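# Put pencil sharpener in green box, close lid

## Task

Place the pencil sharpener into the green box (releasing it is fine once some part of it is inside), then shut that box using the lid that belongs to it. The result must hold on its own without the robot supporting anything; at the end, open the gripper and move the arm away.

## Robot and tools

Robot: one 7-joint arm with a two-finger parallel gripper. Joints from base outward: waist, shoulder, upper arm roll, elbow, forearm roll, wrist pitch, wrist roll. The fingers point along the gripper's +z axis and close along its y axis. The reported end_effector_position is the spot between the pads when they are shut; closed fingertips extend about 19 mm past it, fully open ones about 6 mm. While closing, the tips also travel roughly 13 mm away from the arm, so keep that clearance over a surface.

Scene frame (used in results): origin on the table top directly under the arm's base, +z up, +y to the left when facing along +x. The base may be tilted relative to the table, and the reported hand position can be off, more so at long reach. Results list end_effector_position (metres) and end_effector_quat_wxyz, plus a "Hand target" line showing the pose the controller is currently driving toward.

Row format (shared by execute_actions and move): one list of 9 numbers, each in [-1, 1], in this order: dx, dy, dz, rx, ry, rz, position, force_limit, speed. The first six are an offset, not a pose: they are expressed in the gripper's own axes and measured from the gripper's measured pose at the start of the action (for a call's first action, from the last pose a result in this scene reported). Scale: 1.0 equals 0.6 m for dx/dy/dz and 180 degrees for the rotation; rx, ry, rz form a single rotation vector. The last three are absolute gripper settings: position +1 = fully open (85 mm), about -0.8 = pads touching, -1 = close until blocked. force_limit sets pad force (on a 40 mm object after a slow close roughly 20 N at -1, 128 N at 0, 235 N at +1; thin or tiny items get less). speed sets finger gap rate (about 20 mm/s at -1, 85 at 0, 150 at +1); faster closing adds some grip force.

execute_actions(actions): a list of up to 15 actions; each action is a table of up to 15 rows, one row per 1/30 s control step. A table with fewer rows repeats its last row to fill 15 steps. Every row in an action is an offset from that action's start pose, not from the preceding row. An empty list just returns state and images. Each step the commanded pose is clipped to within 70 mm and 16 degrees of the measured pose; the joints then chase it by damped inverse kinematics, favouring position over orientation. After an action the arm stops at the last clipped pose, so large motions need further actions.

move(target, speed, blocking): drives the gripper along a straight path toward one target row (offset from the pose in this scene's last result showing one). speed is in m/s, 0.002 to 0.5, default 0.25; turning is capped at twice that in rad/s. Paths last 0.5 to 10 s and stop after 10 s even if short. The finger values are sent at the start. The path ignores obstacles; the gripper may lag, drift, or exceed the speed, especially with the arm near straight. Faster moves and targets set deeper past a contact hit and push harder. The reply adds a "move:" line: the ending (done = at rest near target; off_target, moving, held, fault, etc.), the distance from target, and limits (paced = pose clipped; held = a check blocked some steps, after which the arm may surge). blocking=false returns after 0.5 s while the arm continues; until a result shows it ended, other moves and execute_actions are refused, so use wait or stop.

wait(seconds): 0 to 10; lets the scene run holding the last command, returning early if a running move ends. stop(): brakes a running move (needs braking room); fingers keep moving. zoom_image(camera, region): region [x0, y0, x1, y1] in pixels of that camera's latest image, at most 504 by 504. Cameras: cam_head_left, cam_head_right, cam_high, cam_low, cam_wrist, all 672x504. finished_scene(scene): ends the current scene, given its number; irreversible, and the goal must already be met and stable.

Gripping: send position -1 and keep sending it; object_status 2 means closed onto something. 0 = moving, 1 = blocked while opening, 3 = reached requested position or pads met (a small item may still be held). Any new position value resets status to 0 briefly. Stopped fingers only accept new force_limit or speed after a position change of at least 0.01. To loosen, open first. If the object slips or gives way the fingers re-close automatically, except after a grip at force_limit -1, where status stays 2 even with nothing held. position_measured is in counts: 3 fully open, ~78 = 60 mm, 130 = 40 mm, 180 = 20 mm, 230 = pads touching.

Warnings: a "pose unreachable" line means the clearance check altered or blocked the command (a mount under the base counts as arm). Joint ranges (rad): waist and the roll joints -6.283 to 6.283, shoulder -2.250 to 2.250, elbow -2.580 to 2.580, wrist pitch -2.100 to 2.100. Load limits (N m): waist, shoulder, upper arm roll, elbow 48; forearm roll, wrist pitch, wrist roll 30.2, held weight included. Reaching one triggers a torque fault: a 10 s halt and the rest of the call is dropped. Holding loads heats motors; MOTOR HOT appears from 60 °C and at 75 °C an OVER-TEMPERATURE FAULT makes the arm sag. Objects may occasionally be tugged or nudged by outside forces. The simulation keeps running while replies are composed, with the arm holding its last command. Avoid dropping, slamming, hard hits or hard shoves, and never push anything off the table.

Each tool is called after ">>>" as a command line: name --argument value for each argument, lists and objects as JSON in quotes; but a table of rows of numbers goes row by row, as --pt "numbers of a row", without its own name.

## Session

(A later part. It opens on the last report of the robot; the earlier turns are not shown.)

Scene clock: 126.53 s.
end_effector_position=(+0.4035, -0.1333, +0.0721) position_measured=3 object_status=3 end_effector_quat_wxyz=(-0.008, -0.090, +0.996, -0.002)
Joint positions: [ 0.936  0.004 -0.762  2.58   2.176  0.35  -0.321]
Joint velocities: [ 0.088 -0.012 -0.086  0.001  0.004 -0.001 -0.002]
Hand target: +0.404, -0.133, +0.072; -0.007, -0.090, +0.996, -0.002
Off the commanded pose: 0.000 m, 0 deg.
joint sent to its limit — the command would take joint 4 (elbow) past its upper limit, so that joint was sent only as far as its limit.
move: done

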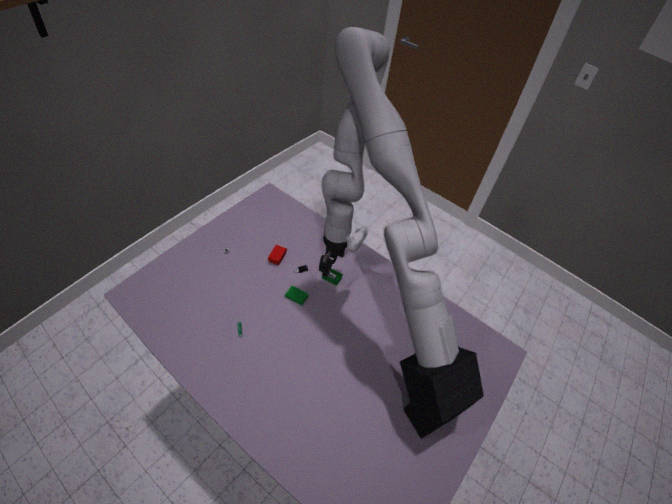

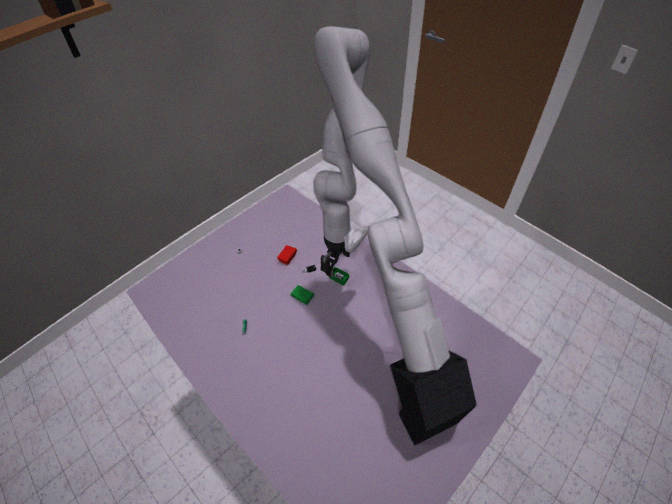

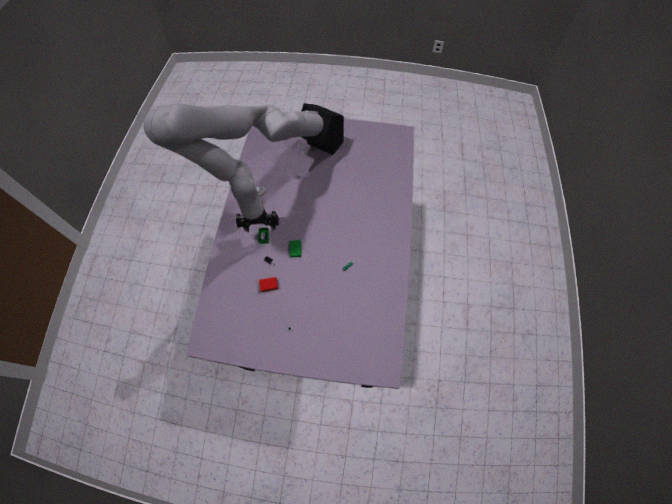

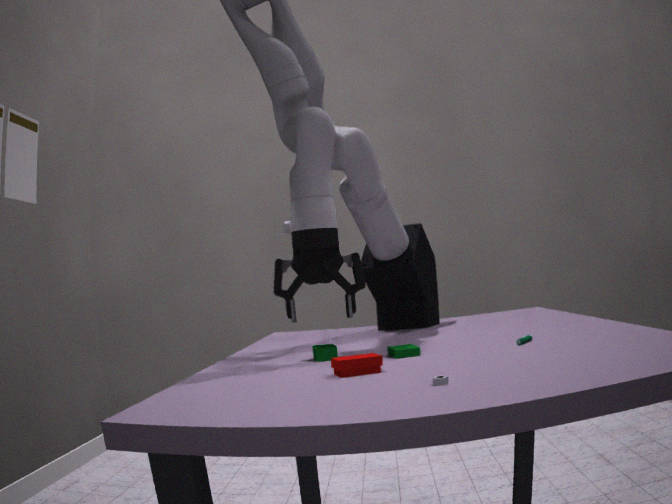

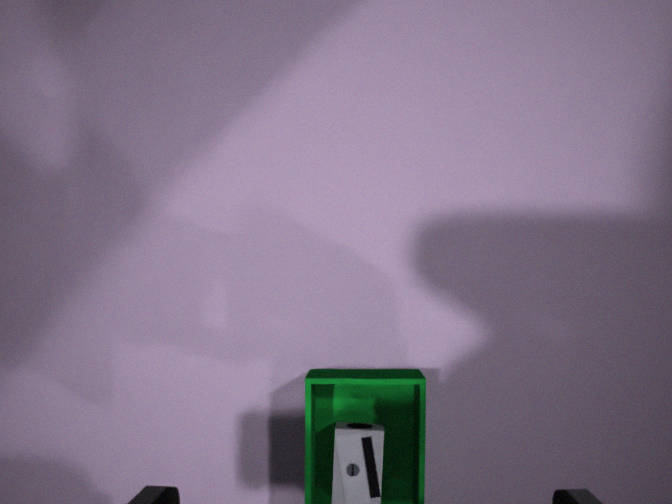

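>>> move --target '[-0.1057,0.2003,0,0,0,0,1,0,0]' --speed 0.15

>>> move --target '[0,0,0.092,0,0,0,1,0,0]' --speed 0.06

>>> execute_actions --actions '[[[0,0,0,0,0,0,-1,-0.6,-0.3]],[[0,0,0,0,0,0,-1,-0.6,-0.3]],[[0,0,0,0,0,0,-1,-0.6,-0.3]]]'

Scene clock: 132.33 s.
end_effector_position=(+0.4434, -0.0038, +0.0708) position_measured=3 object_status=3 end_effector_quat_wxyz=(-0.009, -0.091, +0.996, -0.002)
Joint positions: [ 0.448  0.286 -1.021  2.424  1.548  0.926 -0.175]
Joint velocities: [-0.004  0.004 -0.002  0.001  0.     0.002 -0.001]
Hand target: +0.443, -0.004, +0.071; -0.009, -0.091, +0.996, -0.002
Off the commanded pose: 0.001 m, 0 deg.
move: done

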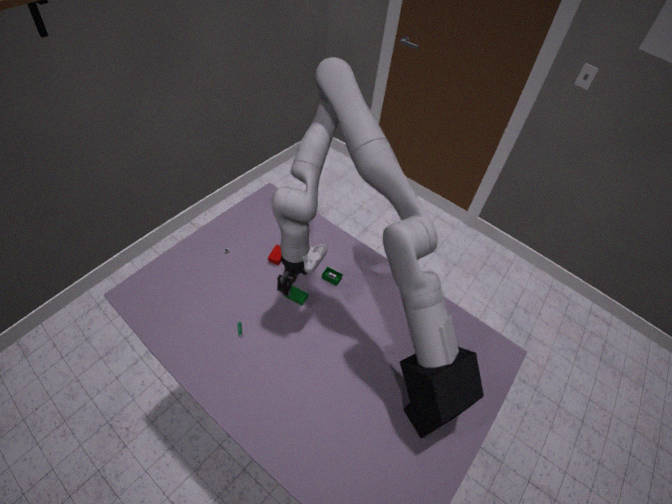

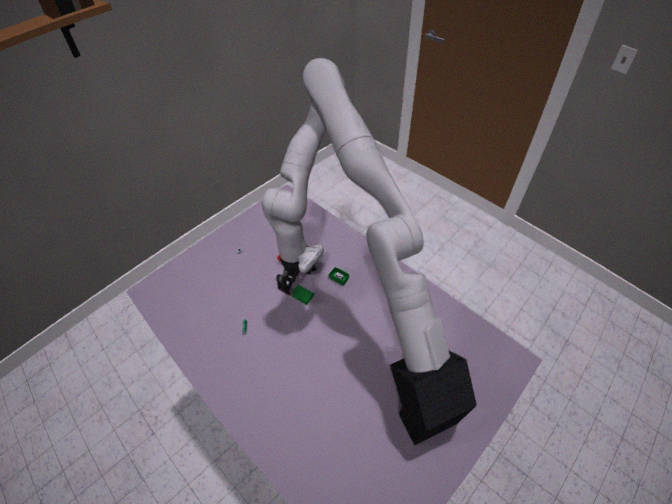

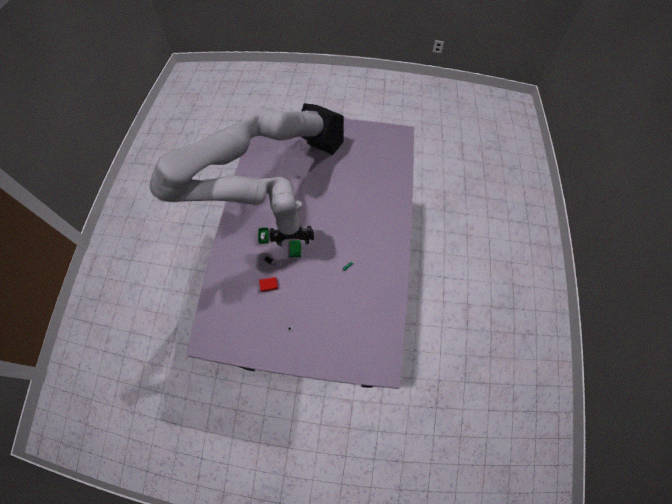

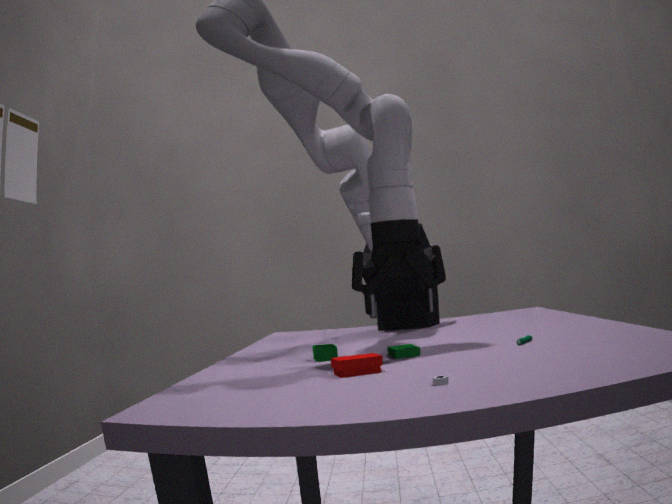

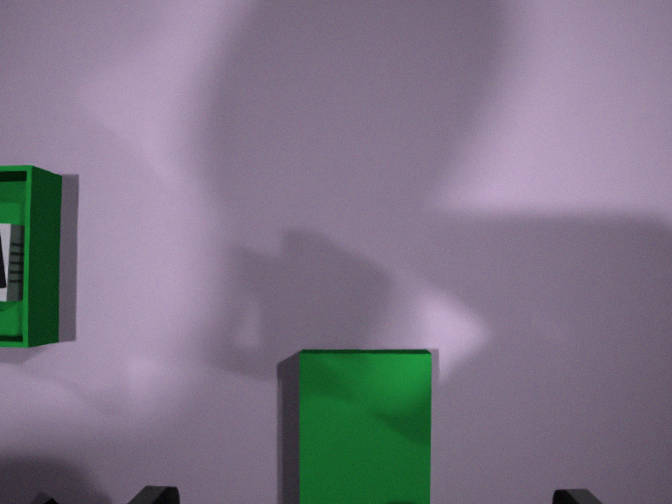

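Scene clock: 133.60 s.
end_effector_position=(+0.4428, -0.0044, +0.0157) position_measured=3 object_status=3 end_effector_quat_wxyz=(-0.009, -0.091, +0.996, -0.003)
Joint positions: [ 0.439  0.478 -0.938  2.404  1.767  1.002 -0.276]
Joint velocities: [-0.002  0.009  0.003 -0.     0.003 -0.001 -0.001]
Hand target: +0.443, -0.004, +0.016; -0.009, -0.091, +0.996, -0.003
Off the commanded pose: 0.000 m, 0 deg.
move: done

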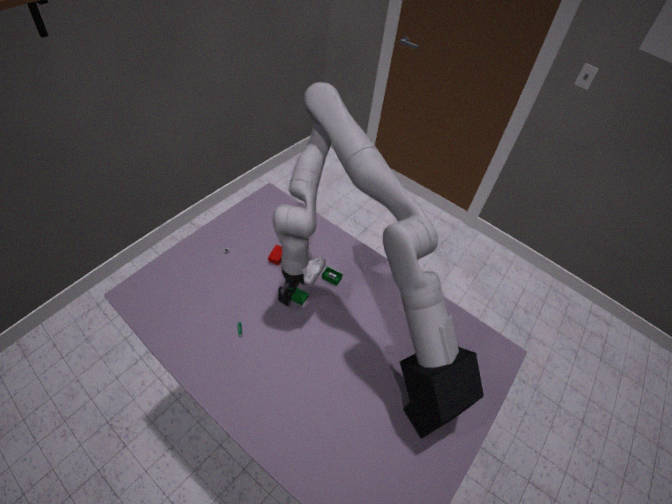

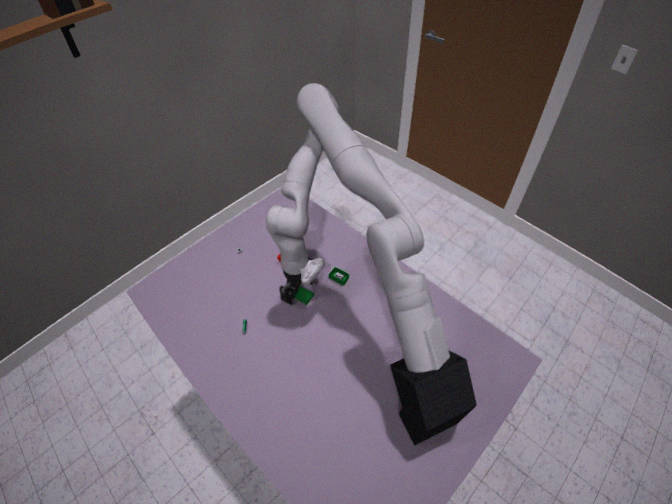

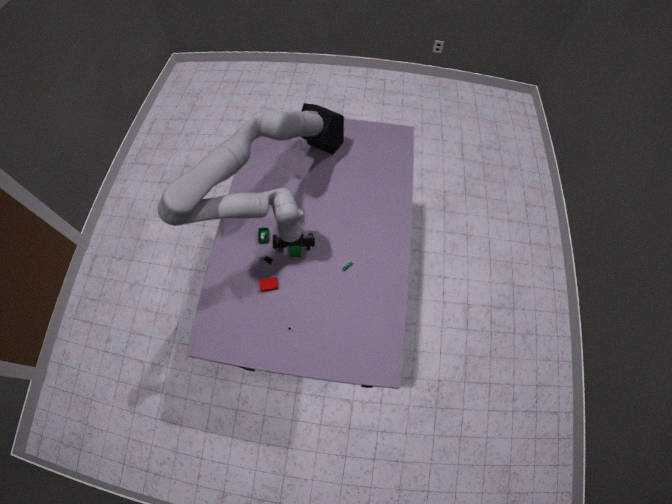

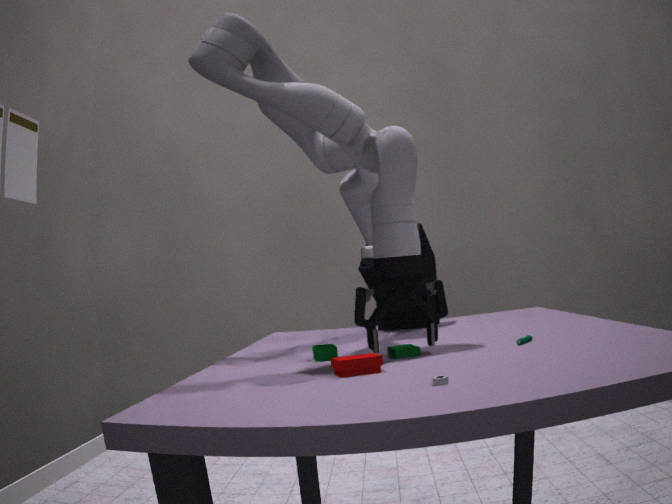

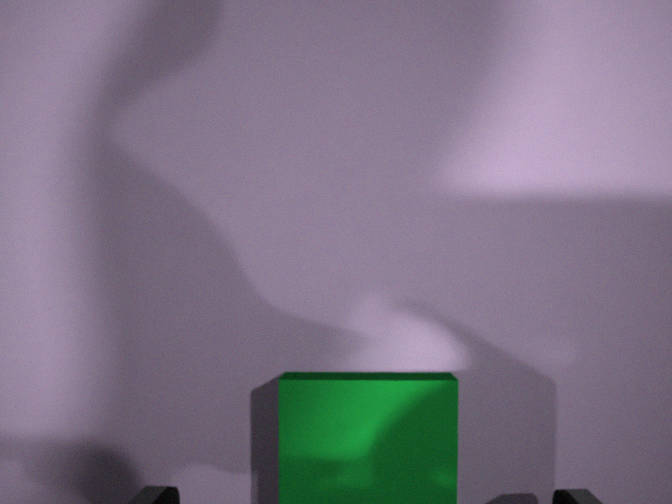

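Scene clock: 135.10 s.
end_effector_position=(+0.4435, -0.0040, +0.0168) position_measured=134 object_status=2 end_effector_quat_wxyz=(-0.007, -0.092, +0.996, -0.003)
Joint positions: [ 0.439  0.475 -0.94   2.405  1.767  1.003 -0.276]
Joint velocities: [ 0.     0.    -0.001  0.     0.001 -0.    -0.001]
Hand target: +0.443, -0.004, +0.017; -0.007, -0.092, +0.996, -0.003
Off the commanded pose: 0.000 m, 0 deg.

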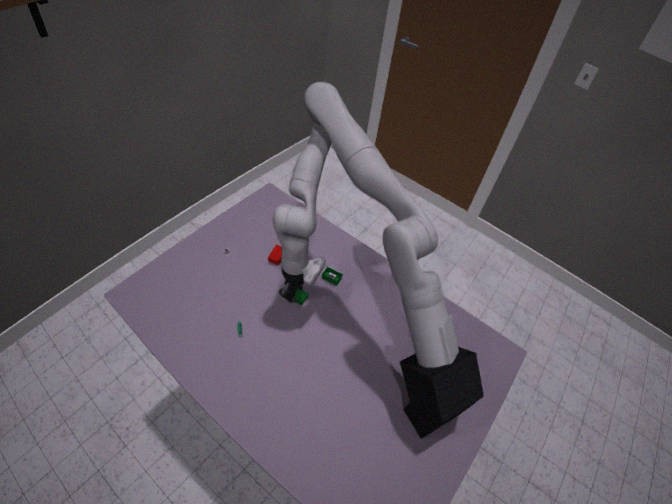

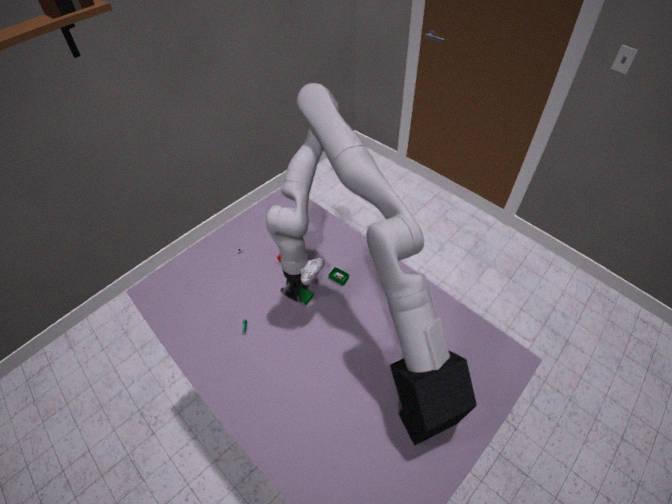

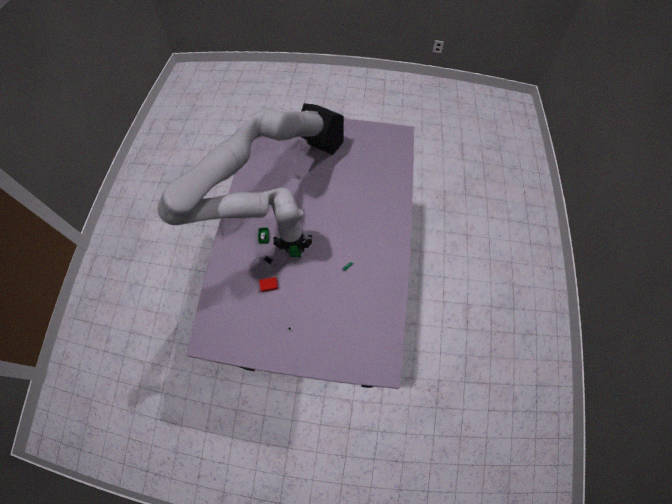

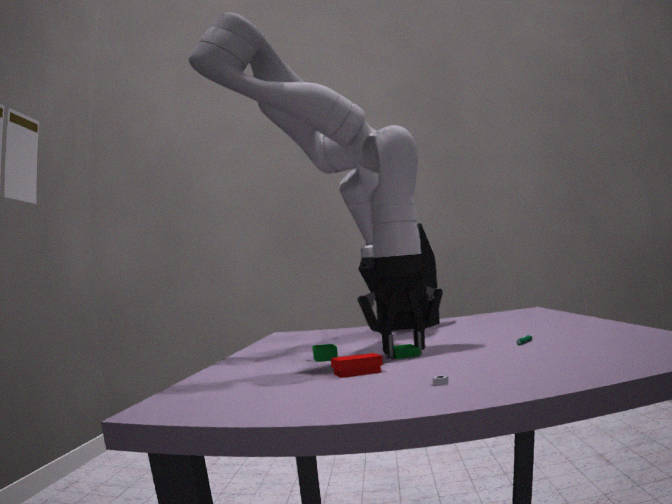

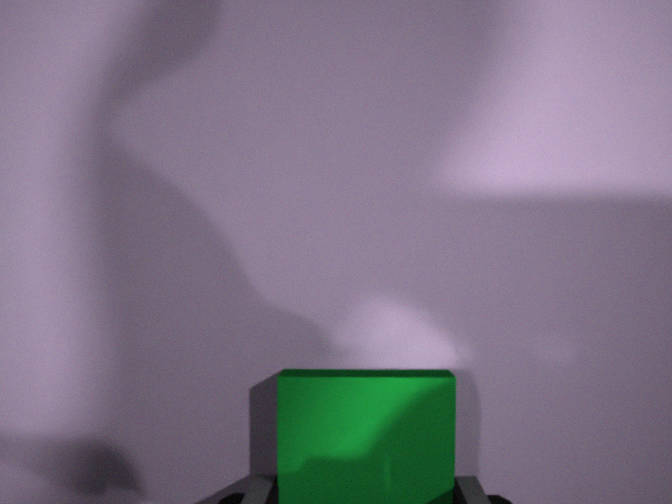

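>>> move --target '[0,0,-0.085,0,0,0,-1,-0.6,-0.3]' --speed 0.08

>>> move --target '[0.0973,-0.1992,0,0,0,0,-1,-0.6,-0.3]' --speed 0.12

Scene clock: 139.83 s.
end_effector_position=(+0.4438, -0.0034, +0.0676) position_measured=134 object_status=2 end_effector_quat_wxyz=(-0.007, -0.092, +0.996, -0.002)
Joint positions: [ 0.444  0.299 -1.016  2.424  1.566  0.933 -0.186]
Joint velocities: [ 0.003 -0.007 -0.002 -0.001 -0.002 -0.002  0.003]
Hand target: +0.444, -0.004, +0.068; -0.007, -0.091, +0.996, -0.002
Off the commanded pose: 0.000 m, 0 deg.
move: done

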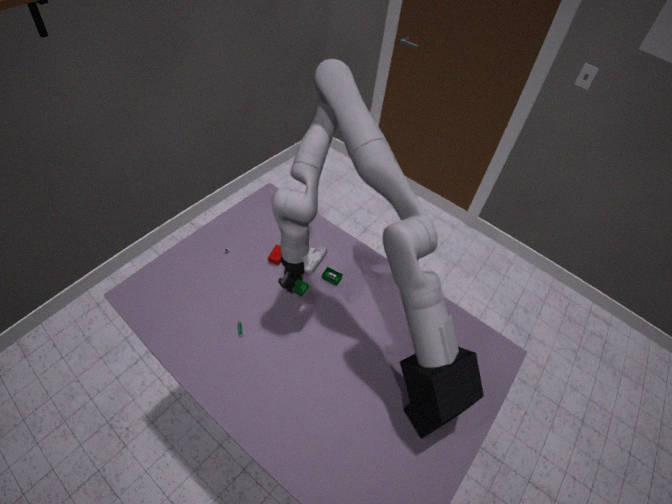

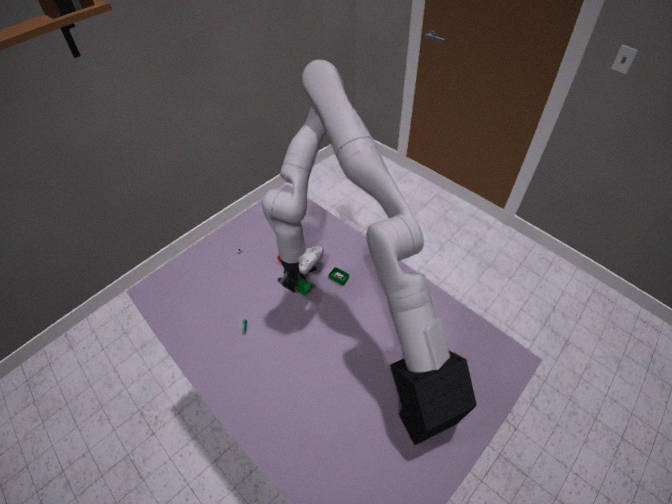

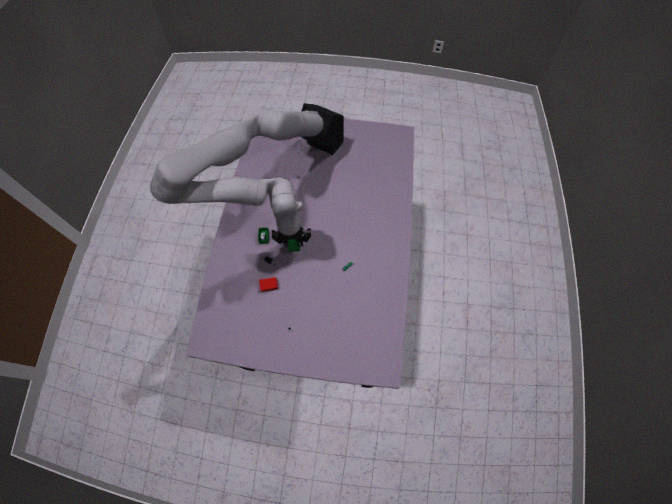

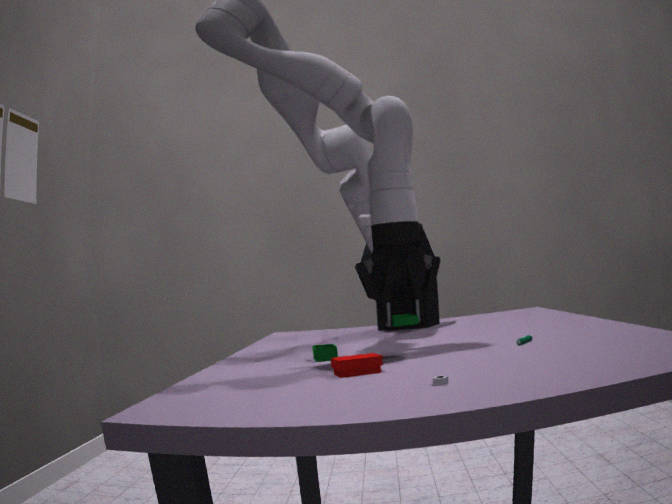

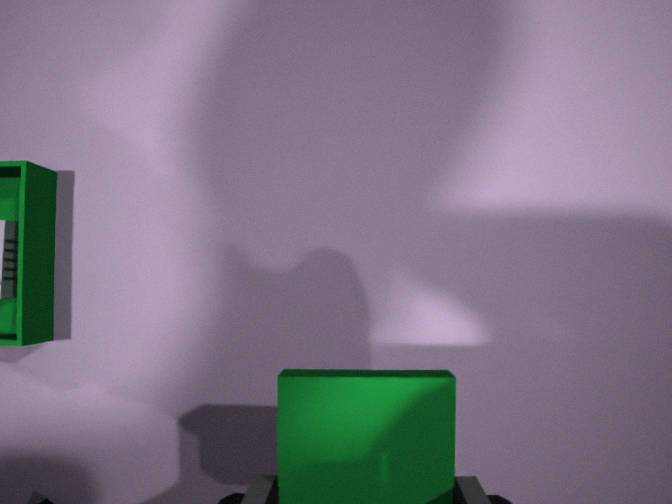

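Scene clock: 141.40 s.
end_effector_position=(+0.4091, -0.1310, +0.0687) position_measured=134 object_status=2 end_effector_quat_wxyz=(-0.007, -0.091, +0.996, -0.001)
Joint positions: [ 0.961  0.022 -0.806  2.564  2.133  0.366 -0.283]
Joint velocities: [ 0.012 -0.004  0.013  0.007  0.074 -0.003 -0.064]
Hand target: +0.409, -0.132, +0.069; -0.007, -0.090, +0.996, -0.002
Off the commanded pose: 0.001 m, 0 deg.
move: done

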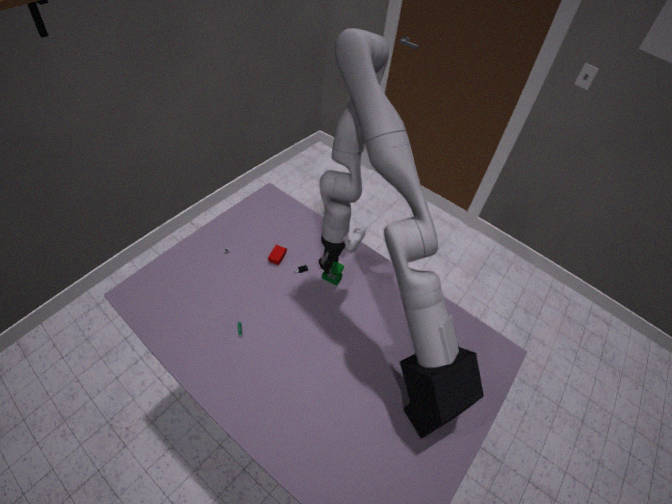

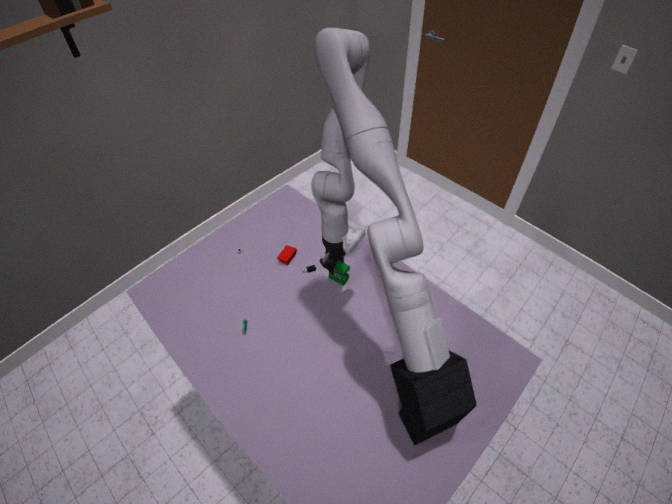

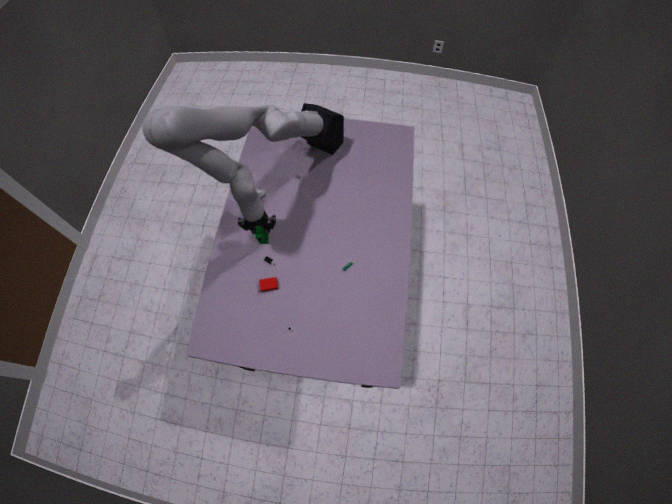

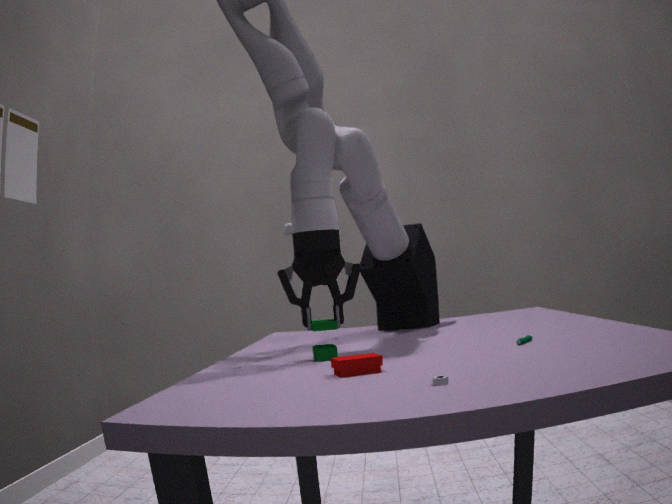

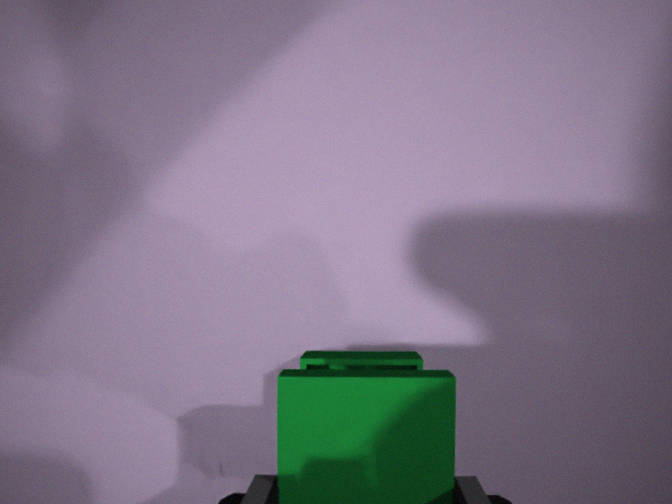

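>>> move --target '[0.0025,-0.0015,0.05,0,0,0,-1,-0.6,-0.3]' --speed 0.04

>>> move --target '[0,0,0.02,0,0,0,-1,-0.6,-0.3]' --speed 0.01

Scene clock: 146.27 s.
end_effector_position=(+0.4075, -0.1326, +0.0389) position_measured=134 object_status=2 end_effector_quat_wxyz=(-0.007, -0.091, +0.996, -0.002)
Joint positions: [ 0.936  0.178 -0.818  2.556  2.207  0.518 -0.329]
Joint velocities: [-0.002  0.012 -0.     0.001  0.003  0.003 -0.003]
Hand target: +0.407, -0.132, +0.039; -0.007, -0.091, +0.996, -0.001
Off the commanded pose: 0.000 m, 0 deg.
move: done

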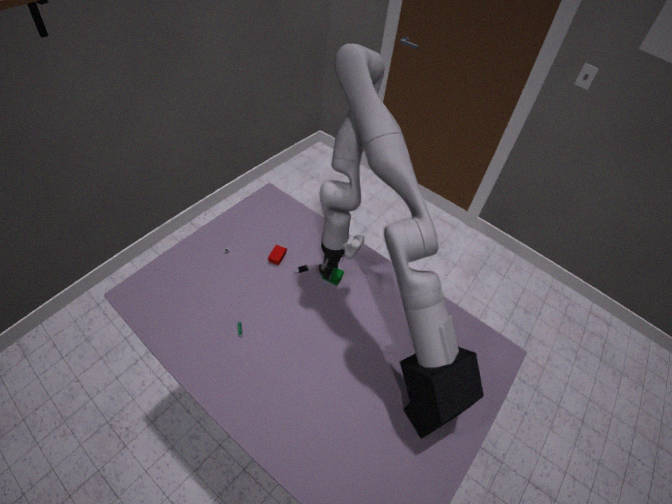

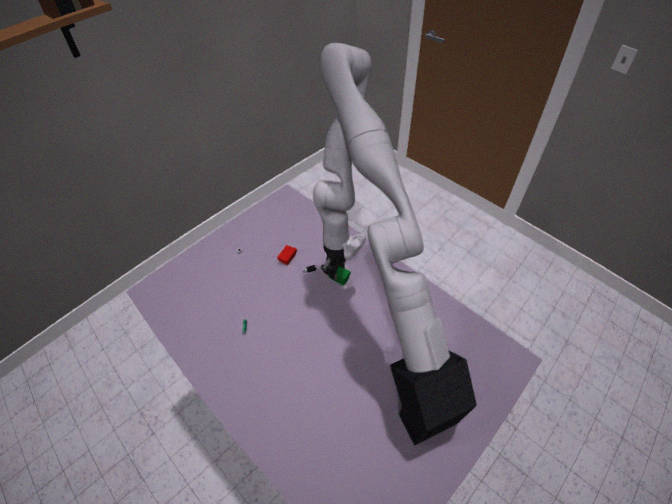

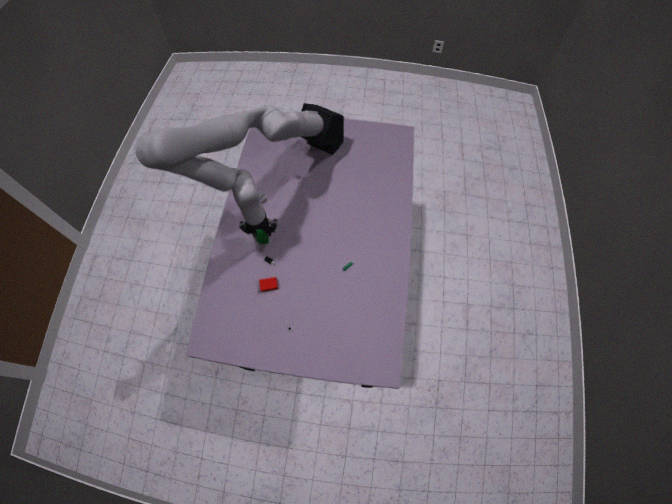

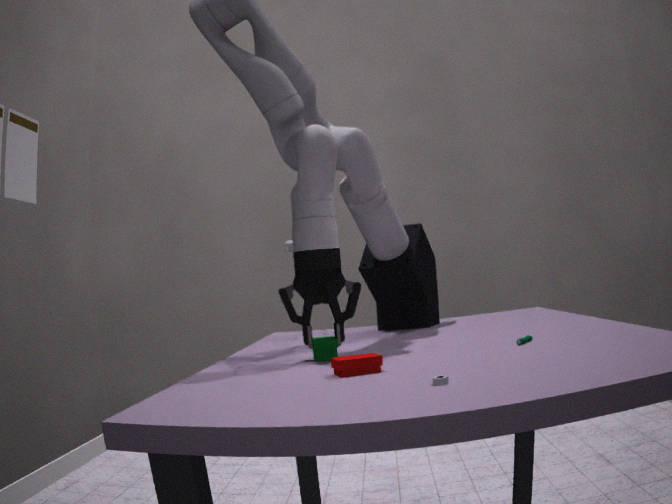

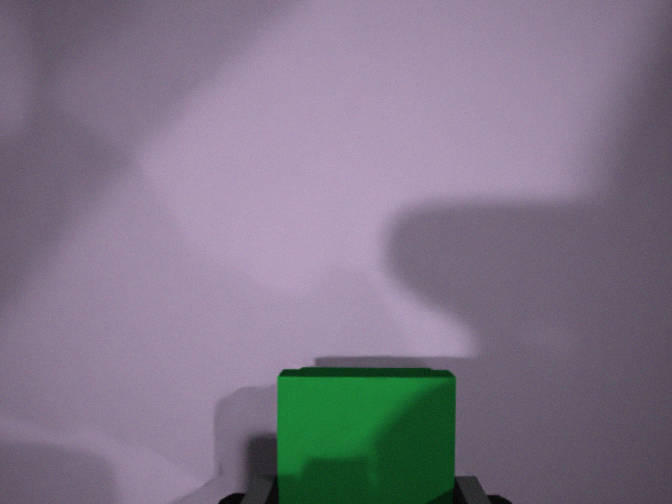

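Scene clock: 147.70 s.
end_effector_position=(+0.4073, -0.1326, +0.0275) position_measured=134 object_status=2 end_effector_quat_wxyz=(-0.007, -0.092, +0.996, -0.002)
Joint positions: [ 0.924  0.234 -0.816  2.55   2.226  0.57  -0.335]
Joint velocities: [-0.001  0.002 -0.001  0.002  0.     0.003  0.001]
Hand target: +0.407, -0.133, +0.027; -0.007, -0.091, +0.996, -0.002
Off the commanded pose: 0.001 m, 0 deg.
move: done

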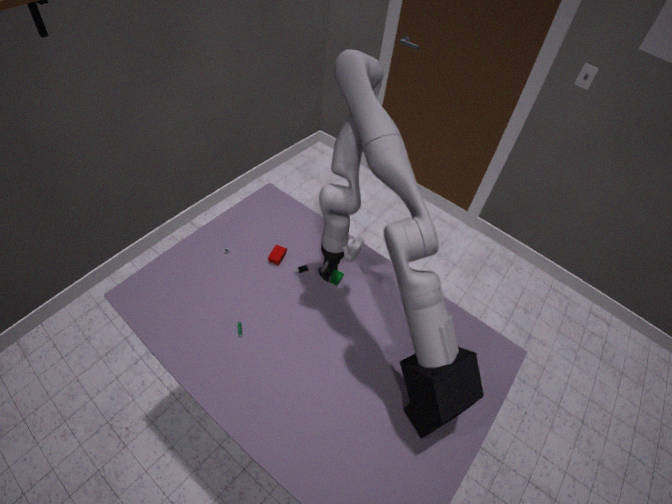

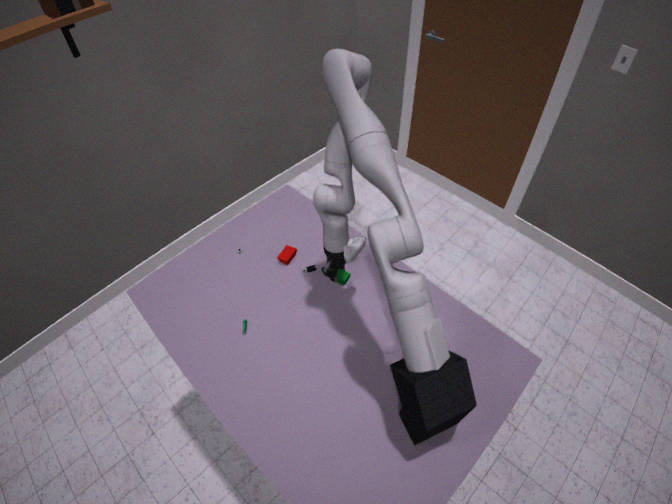

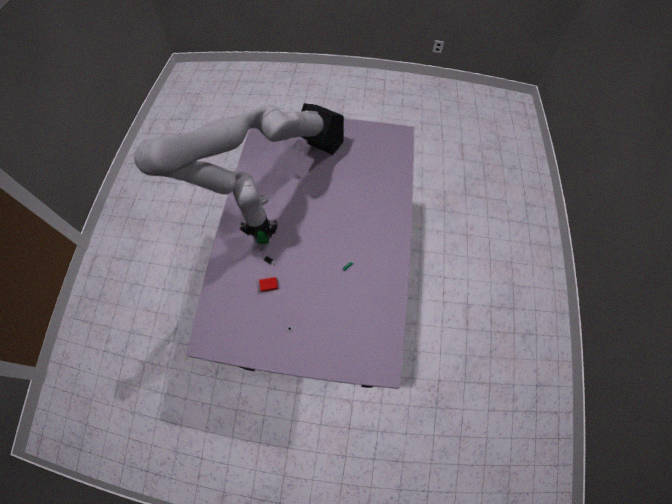

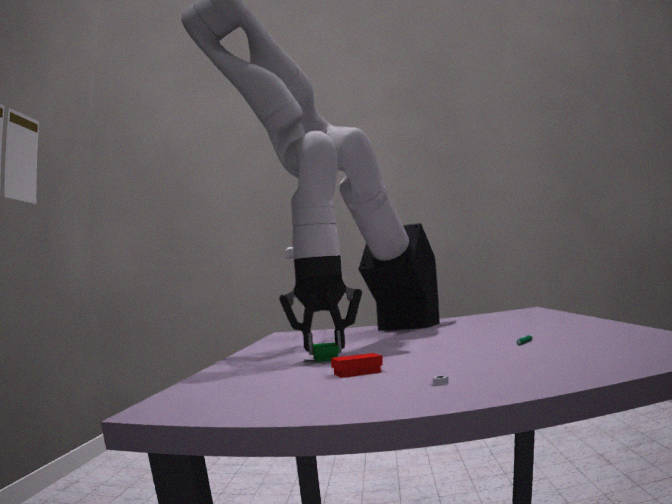

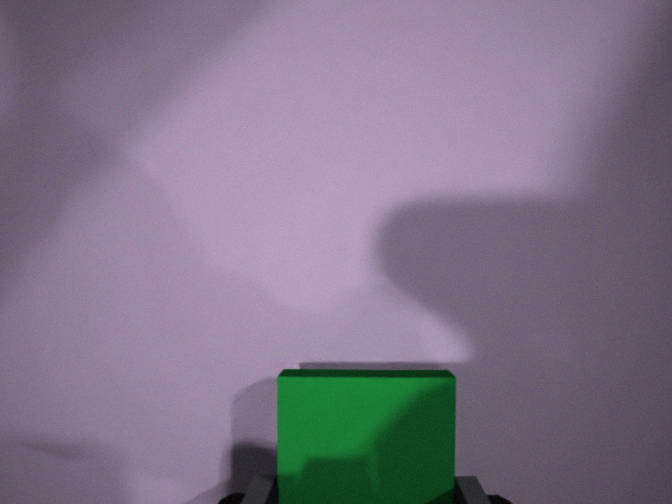

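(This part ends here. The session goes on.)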